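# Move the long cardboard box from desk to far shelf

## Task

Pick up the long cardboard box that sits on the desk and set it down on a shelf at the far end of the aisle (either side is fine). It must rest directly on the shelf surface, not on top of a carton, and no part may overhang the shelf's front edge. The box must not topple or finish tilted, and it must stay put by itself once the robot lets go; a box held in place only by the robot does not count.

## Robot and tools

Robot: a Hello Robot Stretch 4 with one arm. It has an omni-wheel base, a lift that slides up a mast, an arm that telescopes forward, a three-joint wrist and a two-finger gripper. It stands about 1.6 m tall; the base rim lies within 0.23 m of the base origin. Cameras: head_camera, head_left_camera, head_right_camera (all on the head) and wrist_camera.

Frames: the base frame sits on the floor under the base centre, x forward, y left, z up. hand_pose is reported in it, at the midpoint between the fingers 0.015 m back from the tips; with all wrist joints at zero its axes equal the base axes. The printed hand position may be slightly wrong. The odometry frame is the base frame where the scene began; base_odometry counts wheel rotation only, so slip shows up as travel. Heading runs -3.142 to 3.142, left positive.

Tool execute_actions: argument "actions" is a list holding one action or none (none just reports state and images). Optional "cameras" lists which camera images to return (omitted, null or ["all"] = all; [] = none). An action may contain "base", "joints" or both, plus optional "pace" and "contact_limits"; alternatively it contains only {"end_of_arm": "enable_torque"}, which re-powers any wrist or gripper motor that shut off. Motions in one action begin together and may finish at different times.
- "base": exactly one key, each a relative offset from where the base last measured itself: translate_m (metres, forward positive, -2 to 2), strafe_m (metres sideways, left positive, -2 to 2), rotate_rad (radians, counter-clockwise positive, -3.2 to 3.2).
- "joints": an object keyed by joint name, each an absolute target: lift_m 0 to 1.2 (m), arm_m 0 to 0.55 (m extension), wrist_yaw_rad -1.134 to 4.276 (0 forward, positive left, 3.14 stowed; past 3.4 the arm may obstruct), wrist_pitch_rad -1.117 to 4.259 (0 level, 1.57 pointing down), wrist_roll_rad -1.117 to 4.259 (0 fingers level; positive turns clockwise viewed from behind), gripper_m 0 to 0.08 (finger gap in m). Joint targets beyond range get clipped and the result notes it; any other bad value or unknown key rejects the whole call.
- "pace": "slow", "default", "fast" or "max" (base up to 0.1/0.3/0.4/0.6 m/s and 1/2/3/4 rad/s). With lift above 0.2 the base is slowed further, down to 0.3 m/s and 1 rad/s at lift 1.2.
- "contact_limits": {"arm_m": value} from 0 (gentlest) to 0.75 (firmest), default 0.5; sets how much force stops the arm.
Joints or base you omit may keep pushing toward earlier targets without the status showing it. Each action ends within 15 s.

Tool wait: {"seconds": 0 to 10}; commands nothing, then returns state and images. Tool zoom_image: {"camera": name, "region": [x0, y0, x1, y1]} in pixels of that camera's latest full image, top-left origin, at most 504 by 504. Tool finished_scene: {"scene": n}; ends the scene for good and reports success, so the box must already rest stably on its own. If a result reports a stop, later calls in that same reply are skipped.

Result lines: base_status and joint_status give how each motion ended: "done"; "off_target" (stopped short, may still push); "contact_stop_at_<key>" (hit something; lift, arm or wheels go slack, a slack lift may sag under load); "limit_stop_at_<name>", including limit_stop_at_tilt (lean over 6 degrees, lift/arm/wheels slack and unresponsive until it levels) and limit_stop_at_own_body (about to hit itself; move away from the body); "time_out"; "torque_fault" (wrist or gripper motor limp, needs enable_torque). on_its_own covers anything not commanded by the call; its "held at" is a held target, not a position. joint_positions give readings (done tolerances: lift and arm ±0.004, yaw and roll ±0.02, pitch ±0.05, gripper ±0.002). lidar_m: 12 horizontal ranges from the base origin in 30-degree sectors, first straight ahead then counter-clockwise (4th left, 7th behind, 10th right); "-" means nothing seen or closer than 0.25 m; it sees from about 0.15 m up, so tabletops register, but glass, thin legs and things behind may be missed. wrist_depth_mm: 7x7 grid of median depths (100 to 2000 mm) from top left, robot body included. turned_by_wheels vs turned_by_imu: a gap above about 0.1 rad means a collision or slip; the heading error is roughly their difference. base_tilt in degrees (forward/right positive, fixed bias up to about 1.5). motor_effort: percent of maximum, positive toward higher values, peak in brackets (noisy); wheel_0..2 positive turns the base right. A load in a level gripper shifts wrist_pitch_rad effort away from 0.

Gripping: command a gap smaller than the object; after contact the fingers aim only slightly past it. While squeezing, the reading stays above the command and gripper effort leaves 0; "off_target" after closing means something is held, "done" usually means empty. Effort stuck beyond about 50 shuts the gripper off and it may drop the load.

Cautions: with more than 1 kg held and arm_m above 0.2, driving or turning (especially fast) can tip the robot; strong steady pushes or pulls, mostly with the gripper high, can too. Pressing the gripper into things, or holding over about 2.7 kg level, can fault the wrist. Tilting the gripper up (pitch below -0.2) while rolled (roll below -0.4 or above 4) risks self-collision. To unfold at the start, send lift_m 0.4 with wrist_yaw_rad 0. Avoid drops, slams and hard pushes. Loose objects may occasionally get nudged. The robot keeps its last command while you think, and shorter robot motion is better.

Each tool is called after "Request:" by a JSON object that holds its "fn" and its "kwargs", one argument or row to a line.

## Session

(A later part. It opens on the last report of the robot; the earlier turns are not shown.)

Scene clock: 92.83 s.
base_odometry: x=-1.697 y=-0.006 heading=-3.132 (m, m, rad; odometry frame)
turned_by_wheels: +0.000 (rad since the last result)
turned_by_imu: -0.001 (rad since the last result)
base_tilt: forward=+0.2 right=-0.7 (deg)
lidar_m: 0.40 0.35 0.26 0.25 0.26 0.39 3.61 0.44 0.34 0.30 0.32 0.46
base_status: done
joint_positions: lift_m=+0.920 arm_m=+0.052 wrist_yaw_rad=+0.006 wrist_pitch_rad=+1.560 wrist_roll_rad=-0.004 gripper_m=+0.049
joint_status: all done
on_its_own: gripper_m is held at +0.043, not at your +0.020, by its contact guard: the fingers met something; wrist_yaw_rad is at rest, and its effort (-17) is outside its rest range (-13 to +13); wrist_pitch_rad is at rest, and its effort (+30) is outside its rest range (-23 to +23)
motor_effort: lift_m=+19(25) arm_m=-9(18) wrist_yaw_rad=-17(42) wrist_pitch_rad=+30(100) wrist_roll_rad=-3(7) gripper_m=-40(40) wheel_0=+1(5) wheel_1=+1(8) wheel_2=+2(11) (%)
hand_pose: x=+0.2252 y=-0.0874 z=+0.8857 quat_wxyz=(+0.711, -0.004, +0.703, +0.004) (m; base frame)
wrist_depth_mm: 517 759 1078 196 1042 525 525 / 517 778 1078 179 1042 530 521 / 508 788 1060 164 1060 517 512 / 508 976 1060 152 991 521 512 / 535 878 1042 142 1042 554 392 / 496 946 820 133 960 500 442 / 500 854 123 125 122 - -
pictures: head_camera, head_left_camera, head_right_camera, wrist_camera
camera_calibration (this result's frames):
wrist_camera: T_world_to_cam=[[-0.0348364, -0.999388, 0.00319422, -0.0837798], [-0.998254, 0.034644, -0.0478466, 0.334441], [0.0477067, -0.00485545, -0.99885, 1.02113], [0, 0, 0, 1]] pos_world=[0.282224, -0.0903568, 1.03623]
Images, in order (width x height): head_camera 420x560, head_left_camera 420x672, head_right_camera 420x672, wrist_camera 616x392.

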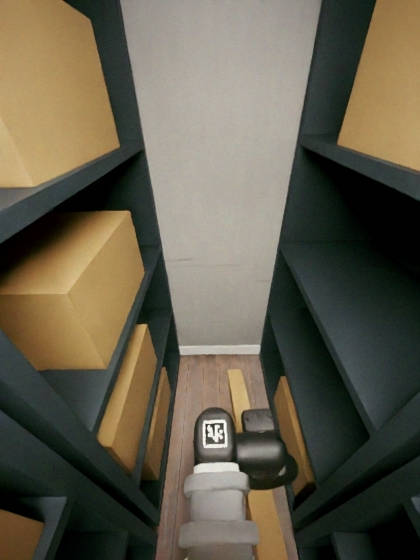

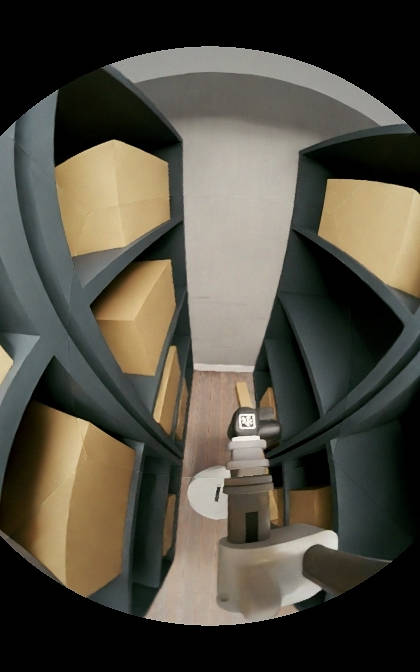

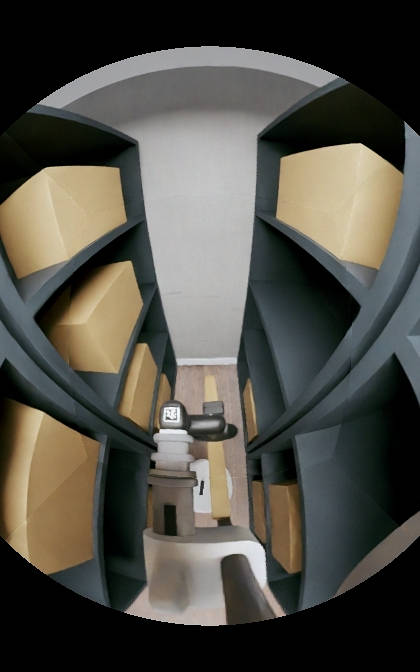

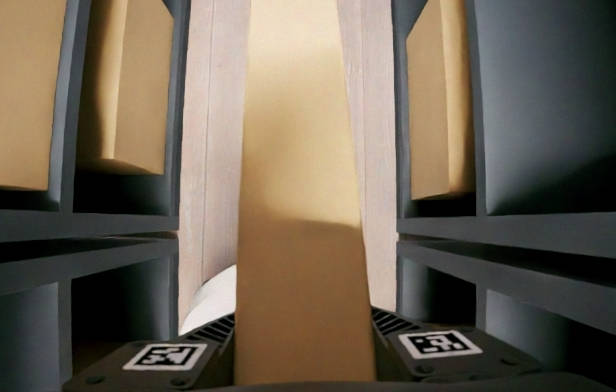

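Request:
{"fn": "execute_actions", "kwargs": {
  "actions": [
    {"joints":{"lift_m":1.08,"arm_m":0.2,"wrist_yaw_rad":0,"wrist_pitch_rad":1.57}}
  ],
  "cameras": []
}}

Request:
{"fn": "execute_actions", "kwargs": {
  "actions": [
    {"base":{"rotate_rad":-0.45},"joints":{"wrist_yaw_rad":0.45},"pace":"slow"}
  ],
  "cameras": []
}}

Request:
{"fn": "execute_actions", "kwargs": {
  "actions": [
    {"joints":{"arm_m":0.55},"pace":"slow"}
  ]
}}

Scene clock: 104.67 s.
base_odometry: x=-1.697 y=-0.006 heading=-3.132 (m, m, rad; odometry frame)
turned_by_wheels: +0.000 (rad since the last result)
turned_by_imu: -0.001 (rad since the last result)
base_tilt: forward=+0.3 right=-0.6 (deg)
lidar_m: 0.25 0.37 0.25 0.25 0.27 0.39 3.63 0.45 0.32 0.30 0.33 0.25
base_status: not commanded
joint_positions: lift_m=+1.080 arm_m=+0.199 wrist_yaw_rad=+0.000 wrist_pitch_rad=+1.570 wrist_roll_rad=-0.005 gripper_m=+0.049
joint_status: all done
on_its_own: gripper_m is held at +0.043, not at your +0.020, by its contact guard: the fingers met something
motor_effort: lift_m=+23(26) arm_m=+4(5) wrist_yaw_rad=-1(18) wrist_pitch_rad=+0(29) wrist_roll_rad=-2(3) gripper_m=-38(37) wheel_0=+1(1) wheel_1=+1(1) wheel_2=+2(2) (%)
hand_pose: x=+0.3703 y=-0.0874 z=+1.0453 quat_wxyz=(+0.707, -0.002, +0.707, +0.002) (m; base frame)
wrist_depth_mm: 517 866 1255 195 1182 683 691 / 512 866 1182 177 1160 683 683 / 517 866 1182 163 1138 683 683 / 521 866 1182 152 1008 676 668 / 521 866 1182 142 1060 668 668 / 517 732 1060 132 732 591 504 / 512 580 123 125 122 - -
pictures: none
No camera images: the call's "cameras" was empty. Leave "cameras" out to get every camera's image.

Scene clock: 106.30 s.
base_odometry: x=-1.697 y=-0.006 heading=+2.701 (m, m, rad; odometry frame)
turned_by_wheels: -0.450 (rad since the last result)
turned_by_imu: -0.445 (rad since the last result)
base_tilt: forward=+0.2 right=-0.7 (deg)
lidar_m: 0.33 0.75 0.33 0.25 0.25 0.26 0.43 2.77 0.42 0.32 0.25 0.25
base_status: done
joint_positions: lift_m=+1.080 arm_m=+0.199 wrist_yaw_rad=+0.449 wrist_pitch_rad=+1.570 wrist_roll_rad=-0.005 gripper_m=+0.049
joint_status: all done
on_its_own: gripper_m is held at +0.043, not at your +0.020, by its contact guard: the fingers met something
motor_effort: lift_m=+23(23) arm_m=+4(4) wrist_yaw_rad=+2(5) wrist_pitch_rad=-1(1) wrist_roll_rad=-1(1) gripper_m=-40(37) wheel_0=+2(4) wheel_1=+1(8) wheel_2=+2(5) (%)
hand_pose: x=+0.4083 y=-0.0787 z=+1.0453 quat_wxyz=(+0.689, -0.159, +0.689, +0.159) (m; base frame)
wrist_depth_mm: 798 1182 1229 195 691 210 - / 878 1118 1229 178 683 208 208 / 866 1118 1229 163 676 207 206 / 854 1138 1205 151 676 205 205 / 759 1118 1205 141 661 204 204 / 759 1118 991 132 368 202 202 / 1060 1118 123 125 122 - -
pictures: none
No camera images: the call's "cameras" was empty. Leave "cameras" out to get every camera's image.

Scene clock: 111.07 s.
base_odometry: x=-1.697 y=-0.007 heading=+2.704 (m, m, rad; odometry frame)
turned_by_wheels: +0.002 (rad since the last result)
turned_by_imu: +0.050 (rad since the last result)
base_tilt: forward=+0.2 right=-0.7 (deg)
lidar_m: 0.59 0.62 0.30 0.25 0.25 0.25 0.44 2.77 0.42 0.32 0.32 0.36
base_status: not commanded
joint_positions: lift_m=+1.080 arm_m=+0.548 wrist_yaw_rad=+0.452 wrist_pitch_rad=+1.579 wrist_roll_rad=-0.010 gripper_m=+0.049
joint_status: all done
on_its_own: gripper_m is held at +0.043, not at your +0.020, by its contact guard: the fingers met something; wrist_pitch_rad is at rest, and its effort (-25) is outside its rest range (-23 to +23); wrist_roll_rad is at rest, and its effort (+15) is outside its rest range (-13 to +13)
motor_effort: lift_m=+19(23) arm_m=+10(16) wrist_yaw_rad=-5(30) wrist_pitch_rad=-25(43) wrist_roll_rad=+15(23) gripper_m=-42(44) wheel_0=+19(25) wheel_1=+9(12) wheel_2=+7(7) (%)
hand_pose: x=+0.7557 y=-0.0794 z=+1.0456 quat_wxyz=(+0.686, -0.163, +0.691, +0.161) (m; base frame)
wrist_depth_mm: 878 931 917 193 206 206 - / 1160 1138 1229 177 204 204 204 / 1138 1205 1229 162 203 203 203 / 854 1229 1182 151 202 202 202 / 878 1205 1205 142 201 201 200 / 891 1205 138 132 200 199 199 / 960 1078 124 125 123 - -
pictures: head_camera, head_left_camera, head_right_camera, wrist_camera
camera_calibration (this result's frames):
wrist_camera: T_world_to_cam=[[0.405325, -0.914164, 0.00389878, -0.384421], [-0.913734, -0.405259, -0.0292417, 0.753187], [0.0283118, 0.00828995, -0.999565, 1.17211], [0, 0, 0, 1]] pos_world=[0.810843, -0.0559053, 1.19513]
Images, in order (width x height): head_camera 420x560, head_left_camera 420x672, head_right_camera 420x672, wrist_camera 616x392.

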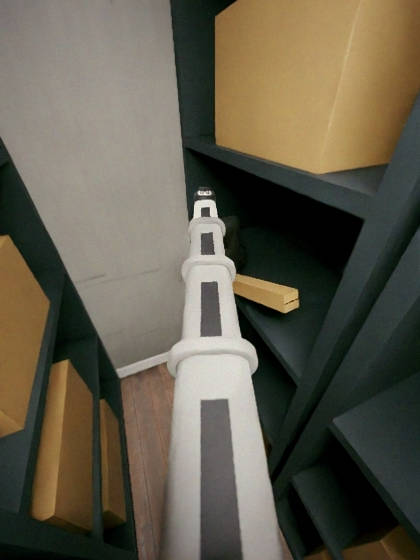

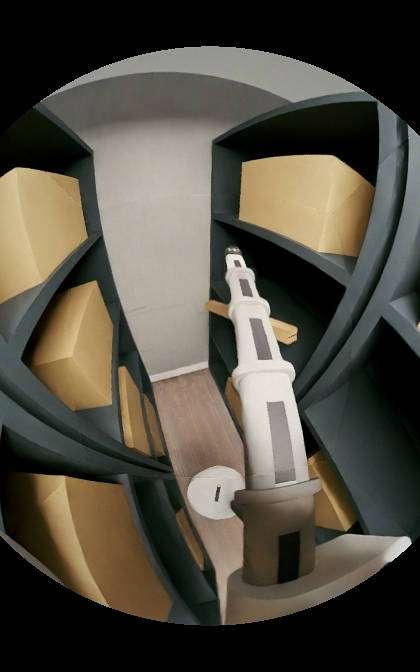

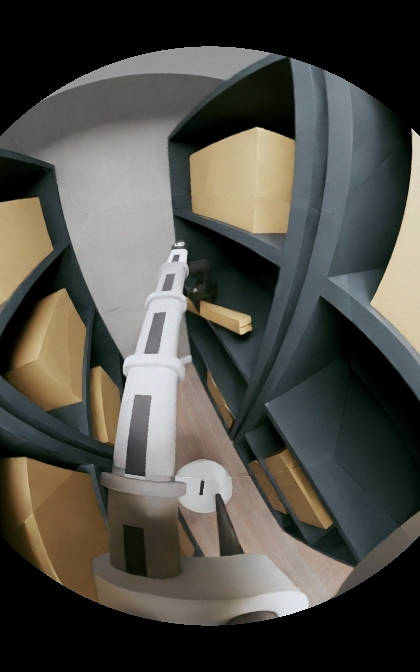

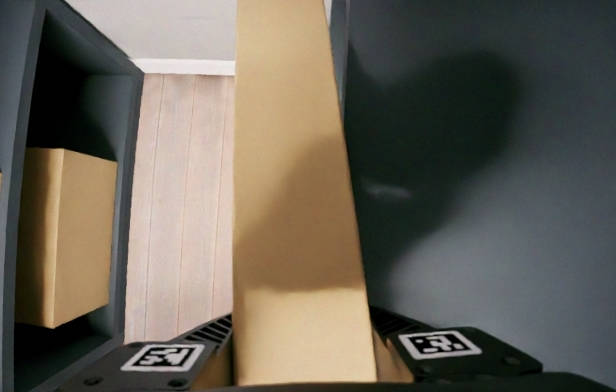

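Request:
{"fn": "execute_actions", "kwargs": {
  "actions": [
    {"joints":{"lift_m":1.1,"arm_m":0.52},"pace":"slow"}
  ],
  "cameras": []
}}

Request:
{"fn": "execute_actions", "kwargs": {
  "actions": [
    {"base":{"rotate_rad":-0.2},"joints":{"wrist_yaw_rad":0.62,"arm_m":0.55},"pace":"slow"}
  ]
}}

Scene clock: 120.00 s.
base_odometry: x=-1.697 y=-0.006 heading=+2.701 (m, m, rad; odometry frame)
turned_by_wheels: -0.002 (rad since the last result)
turned_by_imu: -0.004 (rad since the last result)
base_tilt: forward=+0.2 right=-0.7 (deg)
lidar_m: 0.56 0.62 0.30 0.25 0.25 0.25 0.46 2.78 0.43 0.34 0.33 0.35
base_status: not commanded
joint_positions: lift_m=+1.100 arm_m=+0.521 wrist_yaw_rad=+0.451 wrist_pitch_rad=+1.570 wrist_roll_rad=-0.006 gripper_m=+0.049
joint_status: all done
on_its_own: gripper_m is held at +0.043, not at your +0.020, by its contact guard: the fingers met something
motor_effort: lift_m=+23(19) arm_m=-4(10) wrist_yaw_rad=-2(13) wrist_pitch_rad=-1(26) wrist_roll_rad=+1(15) gripper_m=-40(42) wheel_0=+2(19) wheel_1=+1(9) wheel_2=+3(7) (%)
hand_pose: x=+0.7299 y=-0.0786 z=+1.0653 quat_wxyz=(+0.689, -0.160, +0.689, +0.160) (m; base frame)
wrist_depth_mm: 904 946 946 193 229 229 - / 1160 1160 1229 177 227 229 228 / 1160 1205 1229 163 226 225 226 / 878 1229 1229 151 223 224 224 / 878 1229 1229 142 222 222 222 / 891 1205 1205 132 219 220 220 / 946 1060 124 125 123 - -
pictures: none
No camera images: the call's "cameras" was empty. Leave "cameras" out to get every camera's image.

Scene clock: 121.37 s.
torque_fault: gripper_m switched itself off since the last result.
base_odometry: x=-1.697 y=-0.006 heading=+2.502 (m, m, rad; odometry frame)
turned_by_wheels: -0.200 (rad since the last result)
turned_by_imu: -0.196 (rad since the last result)
base_tilt: forward=+0.2 right=-0.7 (deg)
lidar_m: 0.45 1.13 0.36 0.25 0.25 0.25 0.35 2.77 0.49 0.34 0.31 0.30
base_status: done
joint_positions: lift_m=+1.100 arm_m=+0.549 wrist_yaw_rad=+0.620 wrist_pitch_rad=+1.570 wrist_roll_rad=-0.006 gripper_m=+0.061
joint_status: all done
on_its_own: gripper_m is off since a torque_fault, until you send "end_of_arm": "enable_torque" (your +0.020 is given up)
motor_effort: lift_m=+21(23) arm_m=+5(8) wrist_yaw_rad=+0(62) wrist_pitch_rad=-2(33) wrist_roll_rad=+1(45) gripper_m=+4(66) wheel_0=+1(28) wheel_1=+2(15) wheel_2=+1(20) (%)
hand_pose: x=+0.7710 y=-0.0711 z=+1.0655 quat_wxyz=(+0.673, -0.218, +0.673, +0.218) (m; base frame)
wrist_depth_mm: 991 229 177 229 229 229 - / 1160 227 176 227 227 228 228 / 1160 225 174 224 225 226 226 / 1060 223 173 223 224 224 224 / 1078 221 172 172 222 222 223 / 1118 218 170 171 220 220 220 / 1025 - 148 169 140 - -
pictures: head_camera, head_left_camera, head_right_camera, wrist_camera
camera_calibration (this result's frames):
wrist_camera: T_world_to_cam=[[0.54895, -0.835848, 0.00359507, -0.487921], [-0.835174, -0.548671, -0.0380109, 0.709717], [0.0337439, 0.0178636, -0.999271, 1.18768], [0, 0, 0, 1]] pos_world=[0.820505, -0.0396431, 1.21554]
Images, in order (width x height): head_camera 420x560, head_left_camera 420x672, head_right_camera 420x672, wrist_camera 616x392.

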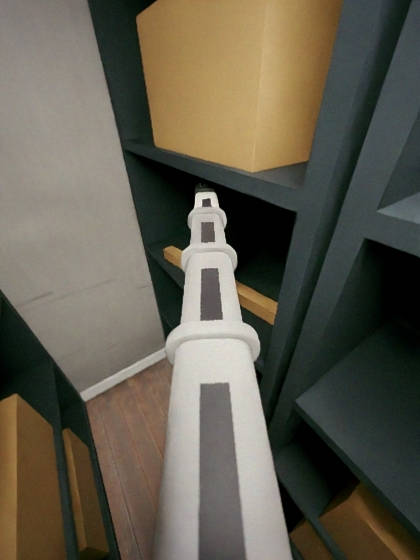

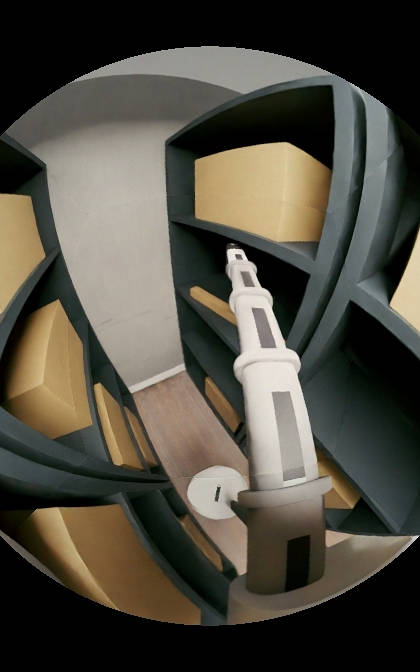

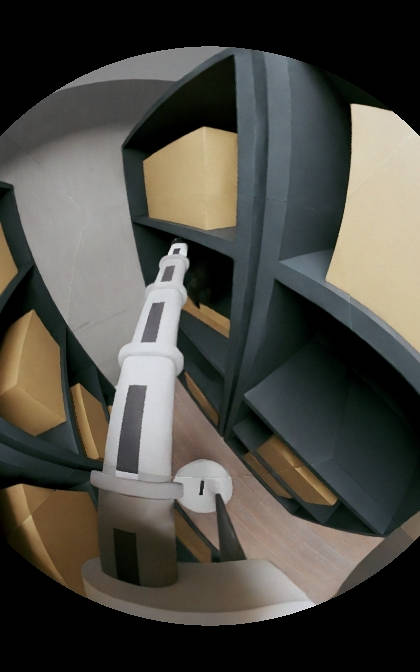

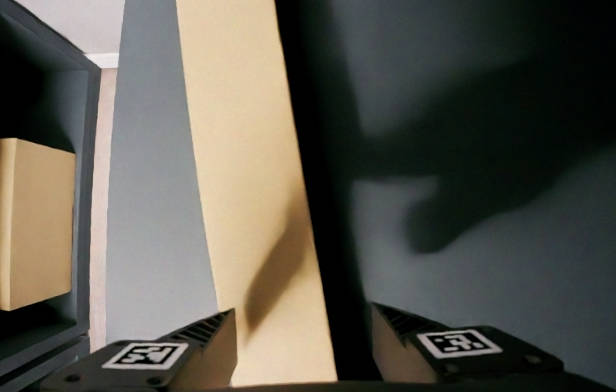

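Request:
{"fn": "execute_actions", "kwargs": {
  "actions": [
    {"end_of_arm":"enable_torque"}
  ],
  "cameras": []
}}

Request:
{"fn": "execute_actions", "kwargs": {
  "actions": [
    {"joints":{"lift_m":1.14,"gripper_m":0.08},"pace":"slow"}
  ],
  "cameras": []
}}

Request:
{"fn": "execute_actions", "kwargs": {
  "actions": [
    {"joints":{"arm_m":0.1}}
  ]
}}

Scene clock: 126.20 s.
base_odometry: x=-1.697 y=-0.006 heading=+2.502 (m, m, rad; odometry frame)
turned_by_wheels: +0.000 (rad since the last result)
turned_by_imu: -0.001 (rad since the last result)
base_tilt: forward=+0.2 right=-0.7 (deg)
lidar_m: 0.43 1.12 0.36 0.25 0.25 0.25 0.34 2.74 0.52 0.35 0.31 0.33
base_status: not commanded
joint_positions: lift_m=+1.100 arm_m=+0.549 wrist_yaw_rad=+0.620 wrist_pitch_rad=+1.570 wrist_roll_rad=-0.006 gripper_m=+0.061
joint_status: not commanded
end_of_arm: enable_torque: each motor that was off is on again
on_its_own: gripper_m is held at +0.061, not at your +0.020, since a torque_fault
motor_effort: lift_m=+21(20) arm_m=+5(4) wrist_yaw_rad=+0(0) wrist_pitch_rad=-2(3) wrist_roll_rad=+1(1) gripper_m=+1(2) wheel_0=+2(2) wheel_1=+2(2) wheel_2=+1(1) (%)
hand_pose: x=+0.7710 y=-0.0711 z=+1.0655 quat_wxyz=(+0.673, -0.218, +0.673, +0.218) (m; base frame)
wrist_depth_mm: 1008 229 177 229 229 229 - / 1182 227 175 226 226 228 228 / 1160 225 175 224 225 225 226 / 1060 223 173 223 224 224 224 / 1060 221 172 172 222 222 222 / 1118 219 170 170 220 221 220 / 1042 - 148 169 140 - -
pictures: none
No camera images: the call's "cameras" was empty. Leave "cameras" out to get every camera's image.

Scene clock: 127.30 s.
base_odometry: x=-1.697 y=-0.006 heading=+2.502 (m, m, rad; odometry frame)
turned_by_wheels: +0.000 (rad since the last result)
turned_by_imu: +0.000 (rad since the last result)
base_tilt: forward=+0.3 right=-0.7 (deg)
lidar_m: 0.45 1.13 0.35 0.25 0.25 0.25 0.34 2.77 0.51 0.34 0.32 0.32
base_status: not commanded
joint_positions: lift_m=+1.123 arm_m=+0.549 wrist_yaw_rad=+0.620 wrist_pitch_rad=+1.570 wrist_roll_rad=-0.006 gripper_m=+0.080
joint_status: lift_m contact_stop (moved +0.023 of +0.040); the others done
on_its_own: lift_m is slack since a contact_stop (your +1.140 is given up)
motor_effort: lift_m=+24(42) arm_m=+3(4) wrist_yaw_rad=-1(1) wrist_pitch_rad=-1(1) wrist_roll_rad=+1(1) gripper_m=+5(5) wheel_0=+2(3) wheel_1=+2(2) wheel_2=-1(3) (%)
hand_pose: x=+0.7712 y=-0.0711 z=+1.0890 quat_wxyz=(+0.673, -0.218, +0.673, +0.218) (m; base frame)
wrist_depth_mm: 1008 931 198 248 249 248 - / 1182 248 196 247 247 247 248 / 1205 246 195 244 246 245 246 / 1060 244 194 243 243 244 244 / 1060 242 240 192 242 241 241 / 1160 240 190 190 240 240 240 / - 107 189 189 199 - -
pictures: none
No camera images: the call's "cameras" was empty. Leave "cameras" out to get every camera's image.

not run: a stop came earlier in this reply.

Request:
{"fn": "execute_actions", "kwargs": {
  "actions": [
    {"joints":{"lift_m":1.115,"arm_m":0.1},"pace":"slow"}
  ]
}}

Scene clock: 135.23 s.
base_odometry: x=-1.697 y=-0.006 heading=+2.502 (m, m, rad; odometry frame)
turned_by_wheels: +0.000 (rad since the last result)
turned_by_imu: -0.002 (rad since the last result)
base_tilt: forward=+0.2 right=-0.7 (deg)
lidar_m: 0.45 1.11 0.38 0.25 0.25 0.25 0.35 2.78 0.51 0.34 0.31 0.32
base_status: not commanded
joint_positions: lift_m=+1.115 arm_m=+0.101 wrist_yaw_rad=+0.620 wrist_pitch_rad=+1.570 wrist_roll_rad=-0.006 gripper_m=+0.080
joint_status: all done
motor_effort: lift_m=+18(20) arm_m=-4(4) wrist_yaw_rad=+0(0) wrist_pitch_rad=+2(1) wrist_roll_rad=+1(1) gripper_m=+3(4) wheel_0=+2(2) wheel_1=+2(2) wheel_2=-1(1) (%)
hand_pose: x=+0.3226 y=-0.0711 z=+1.0808 quat_wxyz=(+0.673, -0.218, +0.673, +0.218) (m; base frame)
wrist_depth_mm: 699 1025 1281 1281 723 248 - / 699 1042 1281 1281 715 245 245 / 707 1060 1255 1255 715 244 243 / 707 1182 1255 1255 707 242 241 / 732 1160 1042 1229 488 237 176 / 699 1098 1008 1229 415 251 223 / - 107 917 1229 397 - -
pictures: head_camera, head_left_camera, head_right_camera, wrist_camera
camera_calibration (this result's frames):
wrist_camera: T_world_to_cam=[[0.548868, -0.835901, 0.00359587, -0.241801], [-0.835228, -0.54859, -0.0379883, 0.335794], [0.0337271, 0.0178472, -0.999272, 1.21801], [0, 0, 0, 1]] pos_world=[0.372102, -0.039647, 1.23075]
Images, in order (width x height): head_camera 420x560, head_left_camera 420x672, head_right_camera 420x672, wrist_camera 616x392.

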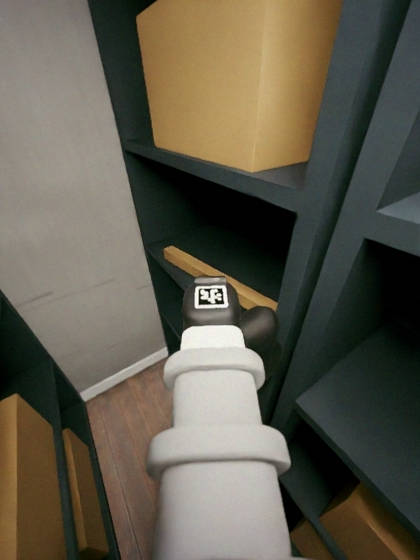

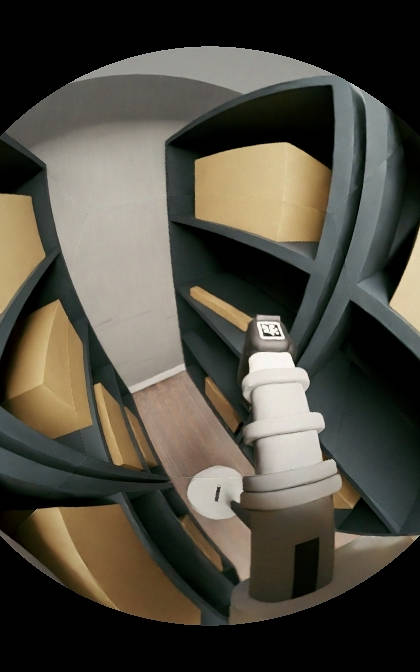

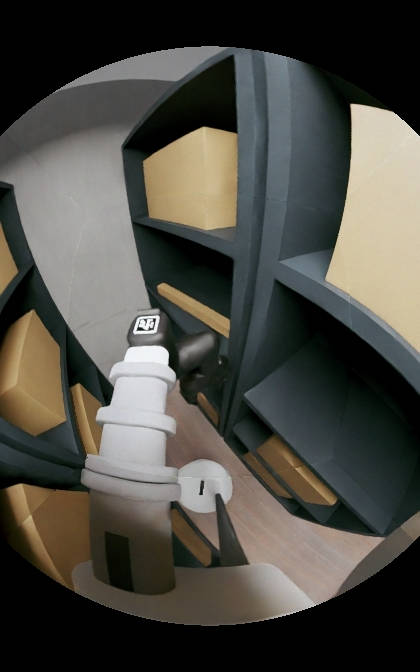

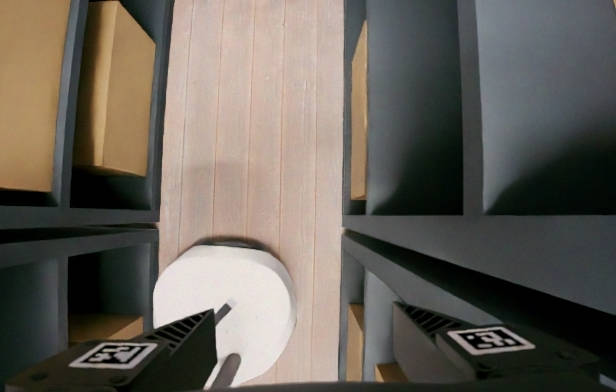

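Request:
{"fn": "finished_scene", "kwargs": {
  "scene": 1
}}

The scene is finished: the task was done.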